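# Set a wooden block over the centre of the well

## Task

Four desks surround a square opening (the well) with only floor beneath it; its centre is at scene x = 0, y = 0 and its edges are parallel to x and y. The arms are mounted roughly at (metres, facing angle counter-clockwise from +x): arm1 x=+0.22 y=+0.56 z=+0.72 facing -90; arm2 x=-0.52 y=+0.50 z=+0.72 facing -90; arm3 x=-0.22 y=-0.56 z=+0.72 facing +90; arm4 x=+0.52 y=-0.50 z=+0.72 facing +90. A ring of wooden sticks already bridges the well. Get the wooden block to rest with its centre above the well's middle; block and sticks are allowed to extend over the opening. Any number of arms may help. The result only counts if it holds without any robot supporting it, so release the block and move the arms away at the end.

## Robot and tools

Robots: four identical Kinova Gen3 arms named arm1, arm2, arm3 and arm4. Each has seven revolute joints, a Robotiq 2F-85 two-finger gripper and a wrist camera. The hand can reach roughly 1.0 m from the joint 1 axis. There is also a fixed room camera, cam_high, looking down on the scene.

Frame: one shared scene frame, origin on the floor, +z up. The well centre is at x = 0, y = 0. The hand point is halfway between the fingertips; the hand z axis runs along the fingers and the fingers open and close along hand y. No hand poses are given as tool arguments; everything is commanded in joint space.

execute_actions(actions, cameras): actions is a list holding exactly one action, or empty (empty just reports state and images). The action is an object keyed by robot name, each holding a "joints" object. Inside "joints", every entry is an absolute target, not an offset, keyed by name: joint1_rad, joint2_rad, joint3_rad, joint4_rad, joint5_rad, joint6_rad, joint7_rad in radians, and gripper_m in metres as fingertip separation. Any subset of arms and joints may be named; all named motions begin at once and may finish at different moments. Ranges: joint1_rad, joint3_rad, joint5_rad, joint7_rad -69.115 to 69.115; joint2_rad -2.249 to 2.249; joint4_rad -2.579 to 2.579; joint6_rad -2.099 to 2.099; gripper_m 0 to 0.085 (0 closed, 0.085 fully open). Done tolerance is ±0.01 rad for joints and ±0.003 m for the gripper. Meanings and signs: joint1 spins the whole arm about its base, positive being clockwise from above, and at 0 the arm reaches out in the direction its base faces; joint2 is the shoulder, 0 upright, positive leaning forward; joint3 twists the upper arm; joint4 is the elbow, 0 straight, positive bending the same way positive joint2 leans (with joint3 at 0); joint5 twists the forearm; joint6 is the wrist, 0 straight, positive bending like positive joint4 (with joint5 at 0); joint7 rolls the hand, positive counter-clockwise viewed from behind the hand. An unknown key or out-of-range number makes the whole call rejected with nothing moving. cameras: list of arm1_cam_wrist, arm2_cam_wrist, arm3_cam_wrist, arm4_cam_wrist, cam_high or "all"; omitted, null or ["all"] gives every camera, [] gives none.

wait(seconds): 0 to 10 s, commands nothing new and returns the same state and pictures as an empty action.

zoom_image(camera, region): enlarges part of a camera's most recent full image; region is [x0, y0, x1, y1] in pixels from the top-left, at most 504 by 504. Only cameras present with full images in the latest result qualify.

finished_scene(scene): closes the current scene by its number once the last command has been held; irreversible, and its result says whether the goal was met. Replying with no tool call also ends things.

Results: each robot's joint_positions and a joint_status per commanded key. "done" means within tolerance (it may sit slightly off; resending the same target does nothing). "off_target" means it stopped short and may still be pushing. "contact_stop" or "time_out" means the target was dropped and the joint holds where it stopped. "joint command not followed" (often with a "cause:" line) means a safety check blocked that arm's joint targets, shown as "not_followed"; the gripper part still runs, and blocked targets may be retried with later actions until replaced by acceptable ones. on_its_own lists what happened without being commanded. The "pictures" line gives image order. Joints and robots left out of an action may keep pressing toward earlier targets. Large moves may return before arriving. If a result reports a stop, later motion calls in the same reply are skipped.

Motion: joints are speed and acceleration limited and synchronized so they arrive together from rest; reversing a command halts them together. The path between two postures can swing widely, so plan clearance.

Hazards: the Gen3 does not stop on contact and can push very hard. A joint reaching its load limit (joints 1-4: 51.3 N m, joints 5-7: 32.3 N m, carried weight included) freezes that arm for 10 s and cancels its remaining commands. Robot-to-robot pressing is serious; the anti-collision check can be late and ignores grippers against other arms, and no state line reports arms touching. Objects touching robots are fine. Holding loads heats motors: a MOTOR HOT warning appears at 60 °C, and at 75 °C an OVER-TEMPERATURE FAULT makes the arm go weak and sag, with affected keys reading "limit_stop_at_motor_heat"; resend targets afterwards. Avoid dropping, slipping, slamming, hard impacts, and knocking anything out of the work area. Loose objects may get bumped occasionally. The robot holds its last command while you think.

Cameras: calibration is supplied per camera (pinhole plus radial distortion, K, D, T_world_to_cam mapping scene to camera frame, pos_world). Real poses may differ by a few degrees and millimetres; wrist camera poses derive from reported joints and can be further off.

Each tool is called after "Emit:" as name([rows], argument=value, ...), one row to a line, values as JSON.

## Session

Emit:
execute_actions(actions=[])

Scene clock: 0.00 s.
arm1.joint_positions: joint1_rad=-0.259 joint2_rad=-0.476 joint3_rad=-0.129 joint4_rad=+1.422 joint5_rad=-0.014 joint6_rad=+1.985 joint7_rad=+1.755 gripper_m=+0.085
arm1.joint_status: not commanded
arm1.hand: x=+0.2595 y=+0.4487 z=+1.3254 quat_wxyz=(-0.070, -0.463, -0.879, +0.088) (m; scene frame)
arm2.joint_positions: joint1_rad=+0.088 joint2_rad=-0.384 joint3_rad=-0.069 joint4_rad=+1.452 joint5_rad=+0.006 joint6_rad=+1.933 joint7_rad=+1.376 gripper_m=+0.085
arm2.joint_status: not commanded
arm2.hand: x=-0.5420 y=+0.3385 z=+1.3376 quat_wxyz=(-0.043, -0.774, -0.629, +0.056) (m; scene frame)
arm3.joint_positions: joint1_rad=-0.058 joint2_rad=-0.319 joint3_rad=-0.032 joint4_rad=+1.501 joint5_rad=-0.073 joint6_rad=+2.034 joint7_rad=+1.049 gripper_m=+0.085
arm3.joint_status: not commanded
arm3.hand: x=-0.2227 y=-0.4236 z=+1.2712 quat_wxyz=(+0.044, +0.542, -0.839, +0.020) (m; scene frame)
arm4.joint_positions: joint1_rad=+0.063 joint2_rad=-0.467 joint3_rad=-0.084 joint4_rad=+1.487 joint5_rad=-0.001 joint6_rad=+2.022 joint7_rad=+1.141 gripper_m=+0.085
arm4.joint_status: not commanded
arm4.hand: x=+0.5369 y=-0.3902 z=+1.3204 quat_wxyz=(-0.042, +0.533, -0.844, -0.029) (m; scene frame)
pictures: arm1_cam_wrist, arm2_cam_wrist, arm3_cam_wrist, arm4_cam_wrist, cam_high
camera_calibration (this result's frames):
arm1_cam_wrist: T_world_to_cam=[[0.824721, 0.562566, -0.0579142, -0.397696], [0.56444, -0.812409, 0.146285, 0.0877003], [0.0352449, -0.153333, -0.987546, 1.51268], [0, 0, 0, 1]] pos_world=[0.225173, 0.526923, 1.45798]
arm2_cam_wrist: T_world_to_cam=[[0.972099, -0.234134, 0.0143177, 0.584933], [-0.233755, -0.961826, 0.142299, 0.0623165], [-0.0195458, -0.141675, -0.98972, 1.50891], [0, 0, 0, 1]] pos_world=[-0.524553, 0.410666, 1.47616]
arm3_cam_wrist: T_world_to_cam=[[-0.929875, 0.366084, -0.0362569, -0.00233141], [0.367852, 0.926396, -0.0804644, 0.63004], [0.00413146, -0.088159, -0.996098, 1.37769], [0, 0, 0, 1]] pos_world=[-0.239622, -0.461357, 1.42293]
arm4_cam_wrist: T_world_to_cam=[[-0.902224, 0.431235, 0.00531853, 0.645617], [0.428125, 0.894097, 0.131529, -0.00505078], [0.0519647, 0.120946, -0.991298, 1.48217], [0, 0, 0, 1]] pos_world=[0.507633, -0.453159, 1.46651]
Images, in order (width x height): arm1_cam_wrist 504x504, arm2_cam_wrist 504x504, arm3_cam_wrist 504x504, arm4_cam_wrist 504x504, cam_high 504x504.

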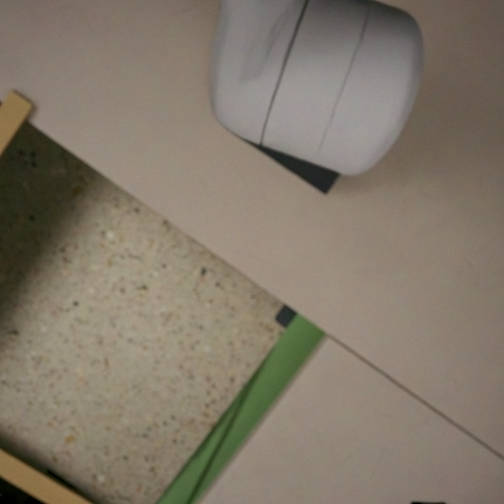

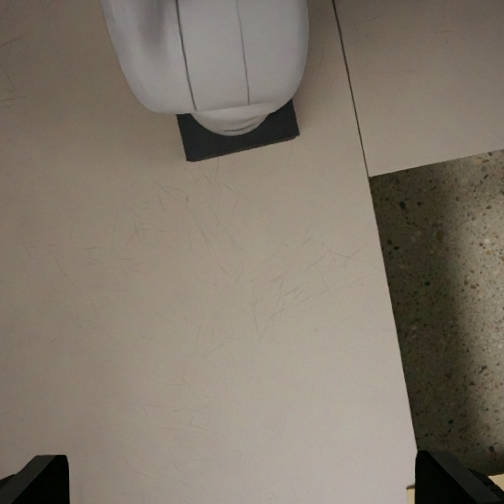

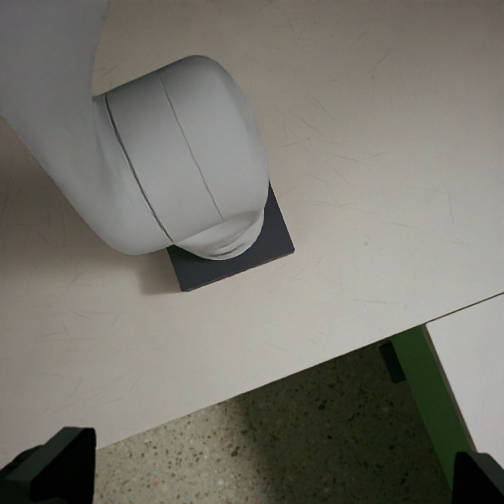

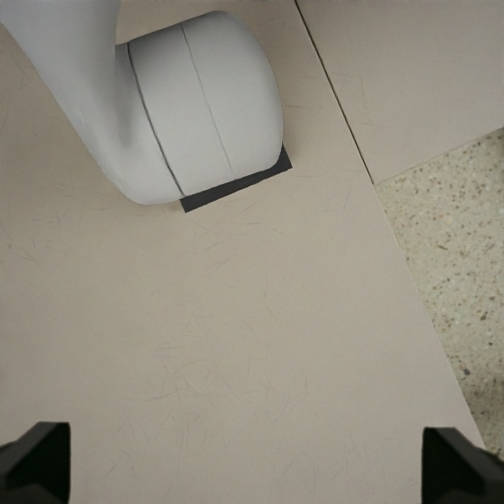

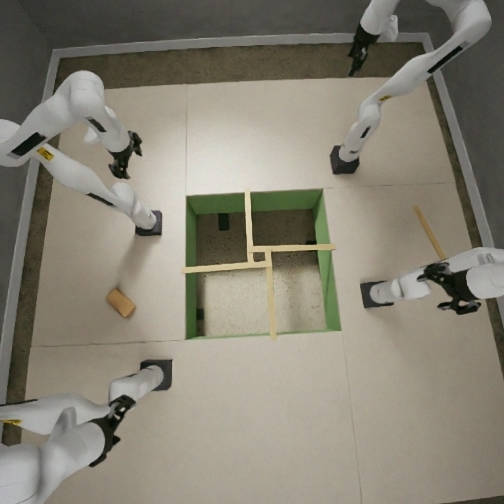

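Emit:
execute_actions([
  {"arm3":{"joints":{"joint1_rad":1.813,"joint2_rad":0.488,"joint3_rad":0,"joint4_rad":1.866,"joint5_rad":0,"joint6_rad":0.788,"joint7_rad":-0.43}}},
], cameras=["arm3_cam_wrist","cam_high"])

Scene clock: 3.27 s.
arm1.joint_positions: joint1_rad=-0.259 joint2_rad=-0.476 joint3_rad=-0.129 joint4_rad=+1.422 joint5_rad=-0.014 joint6_rad=+1.985 joint7_rad=+1.755 gripper_m=+0.085
arm1.joint_status: not commanded
arm1.hand: x=+0.2595 y=+0.4487 z=+1.3254 quat_wxyz=(-0.070, -0.463, -0.879, +0.088) (m; scene frame)
arm2.joint_positions: joint1_rad=+0.088 joint2_rad=-0.384 joint3_rad=-0.069 joint4_rad=+1.452 joint5_rad=+0.006 joint6_rad=+1.933 joint7_rad=+1.376 gripper_m=+0.085
arm2.joint_status: not commanded
arm2.hand: x=-0.5420 y=+0.3385 z=+1.3376 quat_wxyz=(-0.043, -0.774, -0.629, +0.056) (m; scene frame)
arm3.joint_positions: joint1_rad=+1.813 joint2_rad=+0.488 joint3_rad=+0.000 joint4_rad=+1.866 joint5_rad=+0.000 joint6_rad=+0.788 joint7_rad=-0.430 gripper_m=+0.085
arm3.joint_status: all done
arm3.hand: x=+0.1825 y=-0.6925 z=+0.9006 quat_wxyz=(+0.000, -0.905, -0.425, +0.002) (m; scene frame)
arm4.joint_positions: joint1_rad=+0.063 joint2_rad=-0.467 joint3_rad=-0.084 joint4_rad=+1.487 joint5_rad=-0.001 joint6_rad=+2.022 joint7_rad=+1.141 gripper_m=+0.085
arm4.joint_status: not commanded
arm4.hand: x=+0.5369 y=-0.3902 z=+1.3204 quat_wxyz=(-0.042, +0.533, -0.844, -0.029) (m; scene frame)
pictures: arm3_cam_wrist, cam_high
camera_calibration (this result's frames):
arm3_cam_wrist: T_world_to_cam=[[0.796123, -0.602514, -0.0562607, -0.508285], [-0.602584, -0.797861, 0.0176085, -0.405049], [-0.0554975, 0.0198833, -0.998261, 1.07081], [0, 0, 0, 1]] pos_world=[0.220008, -0.650712, 1.04748]
Images, in order (width x height): arm3_cam_wrist 504x504, cam_high 504x504.

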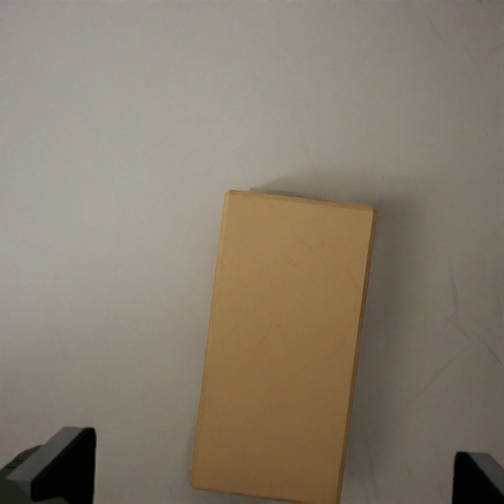

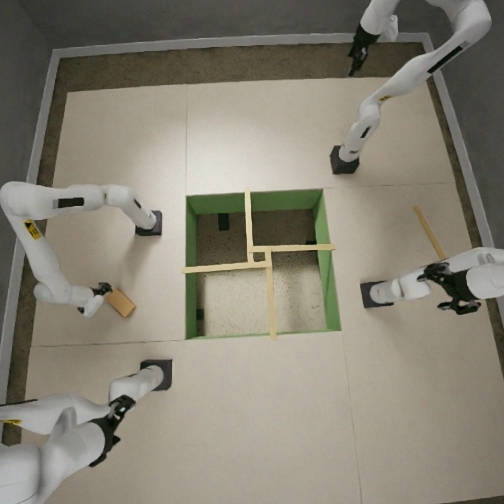

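Emit:
execute_actions([
  {"arm3":{"joints":{"joint1_rad":1.80,"joint2_rad":0.79,"joint4_rad":1.935,"joint6_rad":0.417,"joint7_rad":-0.56}}},
], cameras=["arm3_cam_wrist"])

Scene clock: 4.87 s.
arm1.joint_positions: joint1_rad=-0.259 joint2_rad=-0.476 joint3_rad=-0.129 joint4_rad=+1.422 joint5_rad=-0.014 joint6_rad=+1.985 joint7_rad=+1.755 gripper_m=+0.085
arm1.joint_status: not commanded
arm1.hand: x=+0.2595 y=+0.4487 z=+1.3254 quat_wxyz=(-0.070, -0.463, -0.879, +0.088) (m; scene frame)
arm2.joint_positions: joint1_rad=+0.088 joint2_rad=-0.384 joint3_rad=-0.069 joint4_rad=+1.452 joint5_rad=+0.006 joint6_rad=+1.933 joint7_rad=+1.376 gripper_m=+0.085
arm2.joint_status: not commanded
arm2.hand: x=-0.5420 y=+0.3385 z=+1.3376 quat_wxyz=(-0.043, -0.774, -0.629, +0.056) (m; scene frame)
arm3.joint_positions: joint1_rad=+1.800 joint2_rad=+0.790 joint3_rad=+0.000 joint4_rad=+1.935 joint5_rad=+0.000 joint6_rad=+0.417 joint7_rad=-0.560 gripper_m=+0.085
arm3.joint_status: all done
arm3.hand: x=+0.1897 y=-0.6892 z=+0.7594 quat_wxyz=(-0.001, -0.928, -0.372, +0.002) (m; scene frame)
arm4.joint_positions: joint1_rad=+0.063 joint2_rad=-0.467 joint3_rad=-0.084 joint4_rad=+1.487 joint5_rad=-0.001 joint6_rad=+2.022 joint7_rad=+1.141 gripper_m=+0.085
arm4.joint_status: not commanded
arm4.hand: x=+0.5369 y=-0.3902 z=+1.3204 quat_wxyz=(-0.042, +0.533, -0.844, -0.029) (m; scene frame)
pictures: arm3_cam_wrist
camera_calibration (this result's frames):
arm3_cam_wrist: T_world_to_cam=[[0.720209, -0.691513, -0.0557615, -0.567306], [-0.691772, -0.721901, 0.0176252, -0.326325], [-0.0524423, 0.0258804, -0.998289, 0.933819], [0, 0, 0, 1]] pos_world=[0.231807, -0.652041, 0.906338]
Images, in order (width x height): arm3_cam_wrist 504x504.

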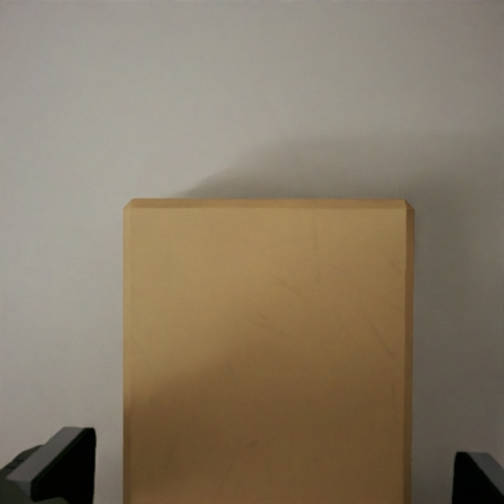

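Aligned well.

Emit:
execute_actions([
  {"arm3":{"joints":{"joint2_rad":0.842,"joint4_rad":1.942,"joint6_rad":0.358}}},
], cameras=[])

Emit:
execute_actions([
  {"arm3":{"joints":{"gripper_m":0.05}}},
], cameras=[])

Emit:
execute_actions([
  {"arm3":{"joints":{"joint2_rad":0.488,"joint4_rad":1.866,"joint6_rad":0.788}}},
], cameras=[])

Emit:
execute_actions([
  {"arm3":{"joints":{"joint1_rad":0.311,"joint2_rad":0.85,"joint4_rad":1.207,"joint6_rad":1.085,"joint7_rad":0.284}}},
], cameras=["arm3_cam_wrist","cam_high"])

Scene clock: 5.77 s.
arm1.joint_positions: joint1_rad=-0.259 joint2_rad=-0.476 joint3_rad=-0.129 joint4_rad=+1.422 joint5_rad=-0.014 joint6_rad=+1.985 joint7_rad=+1.755 gripper_m=+0.085
arm1.joint_status: not commanded
arm1.hand: x=+0.2595 y=+0.4487 z=+1.3254 quat_wxyz=(-0.070, -0.463, -0.879, +0.088) (m; scene frame)
arm2.joint_positions: joint1_rad=+0.088 joint2_rad=-0.384 joint3_rad=-0.069 joint4_rad=+1.452 joint5_rad=+0.006 joint6_rad=+1.933 joint7_rad=+1.376 gripper_m=+0.085
arm2.joint_status: not commanded
arm2.hand: x=-0.5420 y=+0.3385 z=+1.3376 quat_wxyz=(-0.043, -0.774, -0.629, +0.056) (m; scene frame)
arm3.joint_positions: joint1_rad=+1.800 joint2_rad=+0.842 joint3_rad=+0.000 joint4_rad=+1.942 joint5_rad=+0.000 joint6_rad=+0.358 joint7_rad=-0.560 gripper_m=+0.085
arm3.joint_status: all done
arm3.hand: x=+0.1875 y=-0.6887 z=+0.7365 quat_wxyz=(-0.001, -0.928, -0.372, +0.002) (m; scene frame)
arm4.joint_positions: joint1_rad=+0.063 joint2_rad=-0.467 joint3_rad=-0.084 joint4_rad=+1.487 joint5_rad=-0.001 joint6_rad=+2.022 joint7_rad=+1.141 gripper_m=+0.085
arm4.joint_status: not commanded
arm4.hand: x=+0.5369 y=-0.3902 z=+1.3204 quat_wxyz=(-0.042, +0.533, -0.844, -0.029) (m; scene frame)
pictures: none
No camera images: the call's "cameras" was empty. Leave "cameras" out to get every camera's image.

Scene clock: 6.53 s.
arm1.joint_positions: joint1_rad=-0.259 joint2_rad=-0.476 joint3_rad=-0.129 joint4_rad=+1.422 joint5_rad=-0.014 joint6_rad=+1.985 joint7_rad=+1.755 gripper_m=+0.085
arm1.joint_status: not commanded
arm1.hand: x=+0.2595 y=+0.4487 z=+1.3254 quat_wxyz=(-0.070, -0.463, -0.879, +0.088) (m; scene frame)
arm2.joint_positions: joint1_rad=+0.088 joint2_rad=-0.384 joint3_rad=-0.069 joint4_rad=+1.452 joint5_rad=+0.006 joint6_rad=+1.933 joint7_rad=+1.376 gripper_m=+0.085
arm2.joint_status: not commanded
arm2.hand: x=-0.5420 y=+0.3385 z=+1.3376 quat_wxyz=(-0.043, -0.774, -0.629, +0.056) (m; scene frame)
arm3.joint_positions: joint1_rad=+1.800 joint2_rad=+0.840 joint3_rad=+0.000 joint4_rad=+1.942 joint5_rad=+0.000 joint6_rad=+0.359 joint7_rad=-0.560 gripper_m=+0.068
arm3.joint_status: gripper_m off_target (ended at +0.068, target +0.050)
arm3.hand: x=+0.1878 y=-0.6888 z=+0.7374 quat_wxyz=(-0.001, -0.928, -0.372, +0.001) (m; scene frame)
arm4.joint_positions: joint1_rad=+0.063 joint2_rad=-0.467 joint3_rad=-0.084 joint4_rad=+1.487 joint5_rad=-0.001 joint6_rad=+2.022 joint7_rad=+1.141 gripper_m=+0.085
arm4.joint_status: not commanded
arm4.hand: x=+0.5369 y=-0.3902 z=+1.3204 quat_wxyz=(-0.042, +0.533, -0.844, -0.029) (m; scene frame)
pictures: none
No camera images: the call's "cameras" was empty. Leave "cameras" out to get every camera's image.

Scene clock: 8.03 s.
arm1.joint_positions: joint1_rad=-0.259 joint2_rad=-0.476 joint3_rad=-0.129 joint4_rad=+1.422 joint5_rad=-0.014 joint6_rad=+1.985 joint7_rad=+1.755 gripper_m=+0.085
arm1.joint_status: not commanded
arm1.hand: x=+0.2595 y=+0.4487 z=+1.3254 quat_wxyz=(-0.070, -0.463, -0.879, +0.088) (m; scene frame)
arm2.joint_positions: joint1_rad=+0.088 joint2_rad=-0.384 joint3_rad=-0.069 joint4_rad=+1.452 joint5_rad=+0.006 joint6_rad=+1.933 joint7_rad=+1.376 gripper_m=+0.085
arm2.joint_status: not commanded
arm2.hand: x=-0.5420 y=+0.3385 z=+1.3376 quat_wxyz=(-0.043, -0.774, -0.629, +0.056) (m; scene frame)
arm3.joint_positions: joint1_rad=+1.800 joint2_rad=+0.490 joint3_rad=+0.000 joint4_rad=+1.867 joint5_rad=+0.000 joint6_rad=+0.788 joint7_rad=-0.560 gripper_m=+0.068
arm3.joint_status: all done
arm3.hand: x=+0.1835 y=-0.6872 z=+0.8997 quat_wxyz=(+0.000, -0.928, -0.372, +0.003) (m; scene frame)
arm4.joint_positions: joint1_rad=+0.063 joint2_rad=-0.467 joint3_rad=-0.084 joint4_rad=+1.487 joint5_rad=-0.001 joint6_rad=+2.022 joint7_rad=+1.141 gripper_m=+0.085
arm4.joint_status: not commanded
arm4.hand: x=+0.5369 y=-0.3902 z=+1.3204 quat_wxyz=(-0.042, +0.533, -0.844, -0.029) (m; scene frame)
pictures: none
No camera images: the call's "cameras" was empty. Leave "cameras" out to get every camera's image.

Scene clock: 10.77 s.
arm1.joint_positions: joint1_rad=-0.259 joint2_rad=-0.476 joint3_rad=-0.129 joint4_rad=+1.422 joint5_rad=-0.014 joint6_rad=+1.985 joint7_rad=+1.755 gripper_m=+0.085
arm1.joint_status: not commanded
arm1.hand: x=+0.2595 y=+0.4487 z=+1.3254 quat_wxyz=(-0.070, -0.463, -0.879, +0.088) (m; scene frame)
arm2.joint_positions: joint1_rad=+0.088 joint2_rad=-0.384 joint3_rad=-0.069 joint4_rad=+1.452 joint5_rad=+0.006 joint6_rad=+1.933 joint7_rad=+1.376 gripper_m=+0.085
arm2.joint_status: not commanded
arm2.hand: x=-0.5420 y=+0.3385 z=+1.3376 quat_wxyz=(-0.043, -0.774, -0.629, +0.056) (m; scene frame)
arm3.joint_positions: joint1_rad=+0.311 joint2_rad=+0.852 joint3_rad=+0.000 joint4_rad=+1.208 joint5_rad=+0.000 joint6_rad=+1.085 joint7_rad=+0.284 gripper_m=+0.068
arm3.joint_status: all done
arm3.hand: x=-0.0004 y=-0.0069 z=+0.8790 quat_wxyz=(+0.002, -0.024, -1.000, +0.003) (m; scene frame)
arm4.joint_positions: joint1_rad=+0.063 joint2_rad=-0.467 joint3_rad=-0.084 joint4_rad=+1.487 joint5_rad=-0.001 joint6_rad=+2.022 joint7_rad=+1.141 gripper_m=+0.085
arm4.joint_status: not commanded
arm4.hand: x=+0.5369 y=-0.3902 z=+1.3204 quat_wxyz=(-0.042, +0.533, -0.844, -0.029) (m; scene frame)
pictures: arm3_cam_wrist, cam_high
camera_calibration (this result's frames):
arm3_cam_wrist: T_world_to_cam=[[0.00263848, 0.998155, -0.0606528, 0.063783], [0.999941, -0.00199163, 0.0107228, 0.0443296], [0.0105822, -0.0606775, -0.998101, 1.02481], [0, 0, 0, 1]] pos_world=[-0.05534, -0.00139411, 1.02626]
Images, in order (width x height): arm3_cam_wrist 504x504, cam_high 504x504.

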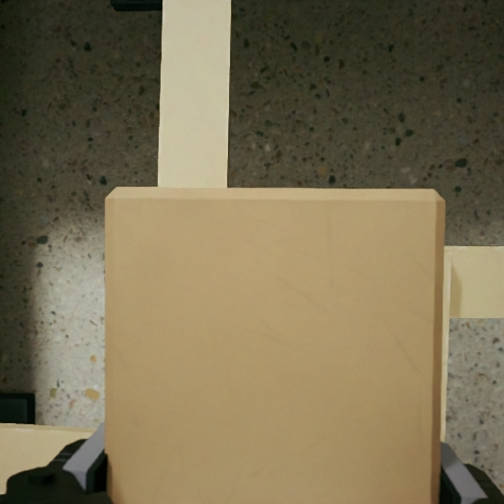

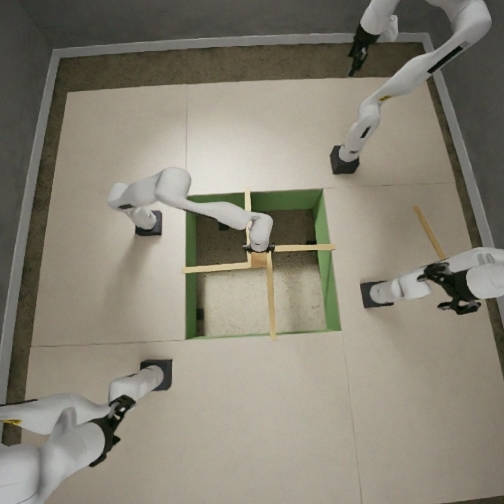

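Emit:
execute_actions([
  {"arm3":{"joints":{"joint2_rad":0.985,"joint4_rad":1.21,"joint6_rad":0.947}}},
], cameras=["arm3_cam_wrist"])

Scene clock: 11.87 s.
arm1.joint_positions: joint1_rad=-0.259 joint2_rad=-0.476 joint3_rad=-0.129 joint4_rad=+1.422 joint5_rad=-0.014 joint6_rad=+1.985 joint7_rad=+1.755 gripper_m=+0.085
arm1.joint_status: not commanded
arm1.hand: x=+0.2595 y=+0.4487 z=+1.3254 quat_wxyz=(-0.070, -0.463, -0.879, +0.088) (m; scene frame)
arm2.joint_positions: joint1_rad=+0.088 joint2_rad=-0.384 joint3_rad=-0.069 joint4_rad=+1.452 joint5_rad=+0.006 joint6_rad=+1.933 joint7_rad=+1.376 gripper_m=+0.085
arm2.joint_status: not commanded
arm2.hand: x=-0.5420 y=+0.3385 z=+1.3376 quat_wxyz=(-0.043, -0.774, -0.629, +0.056) (m; scene frame)
arm3.joint_positions: joint1_rad=+0.311 joint2_rad=+0.987 joint3_rad=+0.000 joint4_rad=+1.211 joint5_rad=+0.000 joint6_rad=+0.947 joint7_rad=+0.284 gripper_m=+0.068
arm3.joint_status: all done
arm3.hand: x=+0.0030 y=+0.0038 z=+0.7971 quat_wxyz=(+0.002, -0.024, -1.000, +0.003) (m; scene frame)
arm4.joint_positions: joint1_rad=+0.063 joint2_rad=-0.467 joint3_rad=-0.084 joint4_rad=+1.487 joint5_rad=-0.001 joint6_rad=+2.022 joint7_rad=+1.141 gripper_m=+0.085
arm4.joint_status: not commanded
arm4.hand: x=+0.5369 y=-0.3902 z=+1.3204 quat_wxyz=(-0.042, +0.533, -0.844, -0.029) (m; scene frame)
pictures: arm3_cam_wrist
camera_calibration (this result's frames):
arm3_cam_wrist: T_world_to_cam=[[0.00244884, 0.998159, -0.0606016, 0.0480645], [0.99994, -0.0017997, 0.0107638, 0.0417615], [0.010635, -0.0606243, -0.998104, 0.943653], [0, 0, 0, 1]] pos_world=[-0.0519125, 0.00930748, 0.944327]
Images, in order (width x height): arm3_cam_wrist 504x504.

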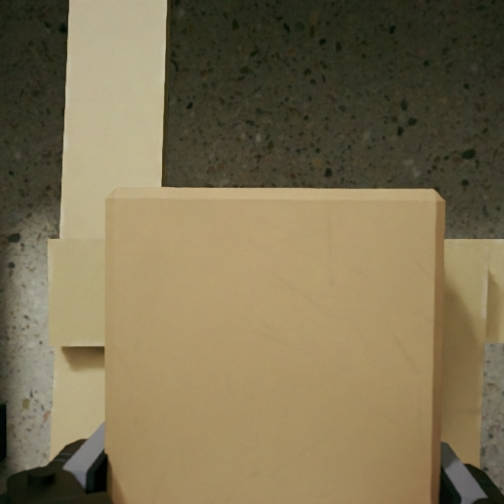

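Emit:
execute_actions([
  {"arm3":{"joints":{"joint2_rad":0.99,"joint4_rad":1.232,"joint6_rad":0.922}}},
], cameras=["arm3_cam_wrist"])

Scene clock: 12.50 s.
arm1.joint_positions: joint1_rad=-0.259 joint2_rad=-0.476 joint3_rad=-0.129 joint4_rad=+1.422 joint5_rad=-0.014 joint6_rad=+1.985 joint7_rad=+1.755 gripper_m=+0.085
arm1.joint_status: not commanded
arm1.hand: x=+0.2595 y=+0.4487 z=+1.3254 quat_wxyz=(-0.070, -0.463, -0.879, +0.088) (m; scene frame)
arm2.joint_positions: joint1_rad=+0.088 joint2_rad=-0.384 joint3_rad=-0.069 joint4_rad=+1.452 joint5_rad=+0.006 joint6_rad=+1.933 joint7_rad=+1.376 gripper_m=+0.085
arm2.joint_status: not commanded
arm2.hand: x=-0.5420 y=+0.3385 z=+1.3376 quat_wxyz=(-0.043, -0.774, -0.629, +0.056) (m; scene frame)
arm3.joint_positions: joint1_rad=+0.311 joint2_rad=+0.987 joint3_rad=+0.000 joint4_rad=+1.231 joint5_rad=+0.000 joint6_rad=+0.922 joint7_rad=+0.284 gripper_m=+0.068
arm3.joint_status: all done
arm3.hand: x=+0.0022 y=+0.0013 z=+0.7918 quat_wxyz=(+0.001, -0.023, -1.000, +0.001) (m; scene frame)
arm4.joint_positions: joint1_rad=+0.063 joint2_rad=-0.467 joint3_rad=-0.084 joint4_rad=+1.487 joint5_rad=-0.001 joint6_rad=+2.022 joint7_rad=+1.141 gripper_m=+0.085
arm4.joint_status: not commanded
arm4.hand: x=+0.5369 y=-0.3902 z=+1.3204 quat_wxyz=(-0.042, +0.533, -0.844, -0.029) (m; scene frame)
pictures: arm3_cam_wrist
camera_calibration (this result's frames):
arm3_cam_wrist: T_world_to_cam=[[0.00231077, 0.998373, -0.0569792, 0.0473306], [0.999924, -0.00161456, 0.0122616, 0.0414609], [0.0121497, -0.0570032, -0.9983, 0.938369], [0, 0, 0, 1]] pos_world=[-0.052968, 0.00630336, 0.938963]
Images, in order (width x height): arm3_cam_wrist 504x504.

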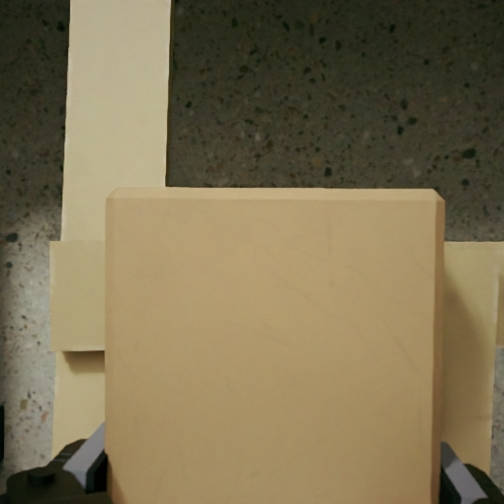

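Same contact height as before; release.

Emit:
execute_actions([
  {"arm3":{"joints":{"gripper_m":0.085}}},
], cameras=[])

Emit:
execute_actions([
  {"arm3":{"joints":{"joint2_rad":0.75,"joint6_rad":1.16}}},
], cameras=[])

Emit:
execute_actions([
  {"arm3":{"joints":{"joint1_rad":1.4,"joint2_rad":0.2,"joint4_rad":1.6,"joint6_rad":1.3}}},
], cameras=["cam_high"])

Emit:
zoom_image(camera="cam_high", region=[170, 180, 350, 350])

Scene clock: 13.53 s.
arm1.joint_positions: joint1_rad=-0.259 joint2_rad=-0.476 joint3_rad=-0.129 joint4_rad=+1.422 joint5_rad=-0.014 joint6_rad=+1.985 joint7_rad=+1.755 gripper_m=+0.085
arm1.joint_status: not commanded
arm1.hand: x=+0.2595 y=+0.4487 z=+1.3254 quat_wxyz=(-0.070, -0.463, -0.879, +0.088) (m; scene frame)
arm2.joint_positions: joint1_rad=+0.088 joint2_rad=-0.384 joint3_rad=-0.069 joint4_rad=+1.452 joint5_rad=+0.006 joint6_rad=+1.933 joint7_rad=+1.376 gripper_m=+0.085
arm2.joint_status: not commanded
arm2.hand: x=-0.5420 y=+0.3385 z=+1.3376 quat_wxyz=(-0.043, -0.774, -0.629, +0.056) (m; scene frame)
arm3.joint_positions: joint1_rad=+0.311 joint2_rad=+0.990 joint3_rad=+0.000 joint4_rad=+1.232 joint5_rad=+0.000 joint6_rad=+0.922 joint7_rad=+0.284 gripper_m=+0.085
arm3.joint_status: all done
arm3.hand: x=+0.0019 y=+0.0004 z=+0.7899 quat_wxyz=(+0.002, -0.024, -1.000, +0.002) (m; scene frame)
arm4.joint_positions: joint1_rad=+0.063 joint2_rad=-0.467 joint3_rad=-0.084 joint4_rad=+1.487 joint5_rad=-0.001 joint6_rad=+2.022 joint7_rad=+1.141 gripper_m=+0.085
arm4.joint_status: not commanded
arm4.hand: x=+0.5369 y=-0.3902 z=+1.3204 quat_wxyz=(-0.042, +0.533, -0.844, -0.029) (m; scene frame)
pictures: none
No camera images: the call's "cameras" was empty. Leave "cameras" out to get every camera's image.

Scene clock: 14.80 s.
arm1.joint_positions: joint1_rad=-0.259 joint2_rad=-0.476 joint3_rad=-0.129 joint4_rad=+1.422 joint5_rad=-0.014 joint6_rad=+1.985 joint7_rad=+1.755 gripper_m=+0.085
arm1.joint_status: not commanded
arm1.hand: x=+0.2595 y=+0.4487 z=+1.3254 quat_wxyz=(-0.070, -0.463, -0.879, +0.088) (m; scene frame)
arm2.joint_positions: joint1_rad=+0.088 joint2_rad=-0.384 joint3_rad=-0.069 joint4_rad=+1.452 joint5_rad=+0.006 joint6_rad=+1.933 joint7_rad=+1.376 gripper_m=+0.085
arm2.joint_status: not commanded
arm2.hand: x=-0.5420 y=+0.3385 z=+1.3376 quat_wxyz=(-0.043, -0.774, -0.629, +0.056) (m; scene frame)
arm3.joint_positions: joint1_rad=+0.311 joint2_rad=+0.750 joint3_rad=+0.000 joint4_rad=+1.232 joint5_rad=+0.000 joint6_rad=+1.160 joint7_rad=+0.284 gripper_m=+0.085
arm3.joint_status: all done
arm3.hand: x=-0.0063 y=-0.0241 z=+0.9318 quat_wxyz=(+0.001, -0.024, -1.000, +0.001) (m; scene frame)
arm4.joint_positions: joint1_rad=+0.063 joint2_rad=-0.467 joint3_rad=-0.084 joint4_rad=+1.487 joint5_rad=-0.001 joint6_rad=+2.022 joint7_rad=+1.141 gripper_m=+0.085
arm4.joint_status: not commanded
arm4.hand: x=+0.5369 y=-0.3902 z=+1.3204 quat_wxyz=(-0.042, +0.533, -0.844, -0.029) (m; scene frame)
pictures: none
No camera images: the call's "cameras" was empty. Leave "cameras" out to get every camera's image.

Scene clock: 17.23 s.
arm1.joint_positions: joint1_rad=-0.259 joint2_rad=-0.476 joint3_rad=-0.129 joint4_rad=+1.422 joint5_rad=-0.014 joint6_rad=+1.985 joint7_rad=+1.755 gripper_m=+0.085
arm1.joint_status: not commanded
arm1.hand: x=+0.2595 y=+0.4487 z=+1.3254 quat_wxyz=(-0.070, -0.463, -0.879, +0.088) (m; scene frame)
arm2.joint_positions: joint1_rad=+0.088 joint2_rad=-0.384 joint3_rad=-0.069 joint4_rad=+1.452 joint5_rad=+0.006 joint6_rad=+1.933 joint7_rad=+1.376 gripper_m=+0.085
arm2.joint_status: not commanded
arm2.hand: x=-0.5420 y=+0.3385 z=+1.3376 quat_wxyz=(-0.043, -0.774, -0.629, +0.056) (m; scene frame)
arm3.joint_positions: joint1_rad=+1.400 joint2_rad=+0.200 joint3_rad=+0.000 joint4_rad=+1.600 joint5_rad=+0.000 joint6_rad=+1.300 joint7_rad=+0.284 gripper_m=+0.085
arm3.joint_status: all done
arm3.hand: x=+0.1856 y=-0.5233 z=+1.0915 quat_wxyz=(-0.015, -0.538, -0.843, -0.012) (m; scene frame)
arm4.joint_positions: joint1_rad=+0.063 joint2_rad=-0.467 joint3_rad=-0.084 joint4_rad=+1.487 joint5_rad=-0.001 joint6_rad=+2.022 joint7_rad=+1.141 gripper_m=+0.085
arm4.joint_status: not commanded
arm4.hand: x=+0.5369 y=-0.3902 z=+1.3204 quat_wxyz=(-0.042, +0.533, -0.844, -0.029) (m; scene frame)
pictures: cam_high
Images, in order (width x height): cam_high 504x504.

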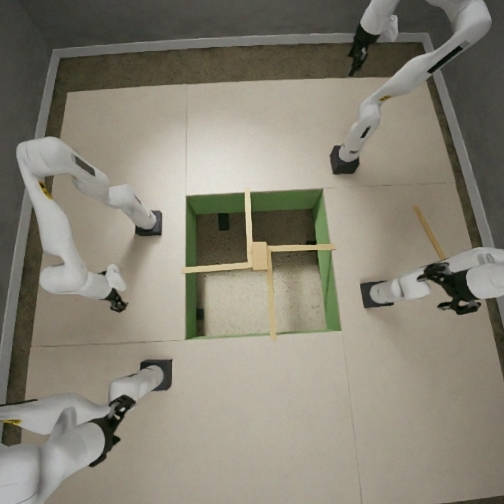

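Region (170, 180, 350, 350) of cam_high's 504x504 image, scaled by 2.800, with more detail than that image has.

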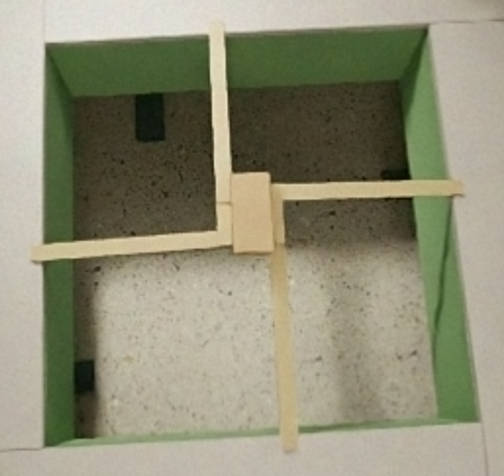

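Emit:
finished_scene(scene=2)

The scene is finished: the task was done.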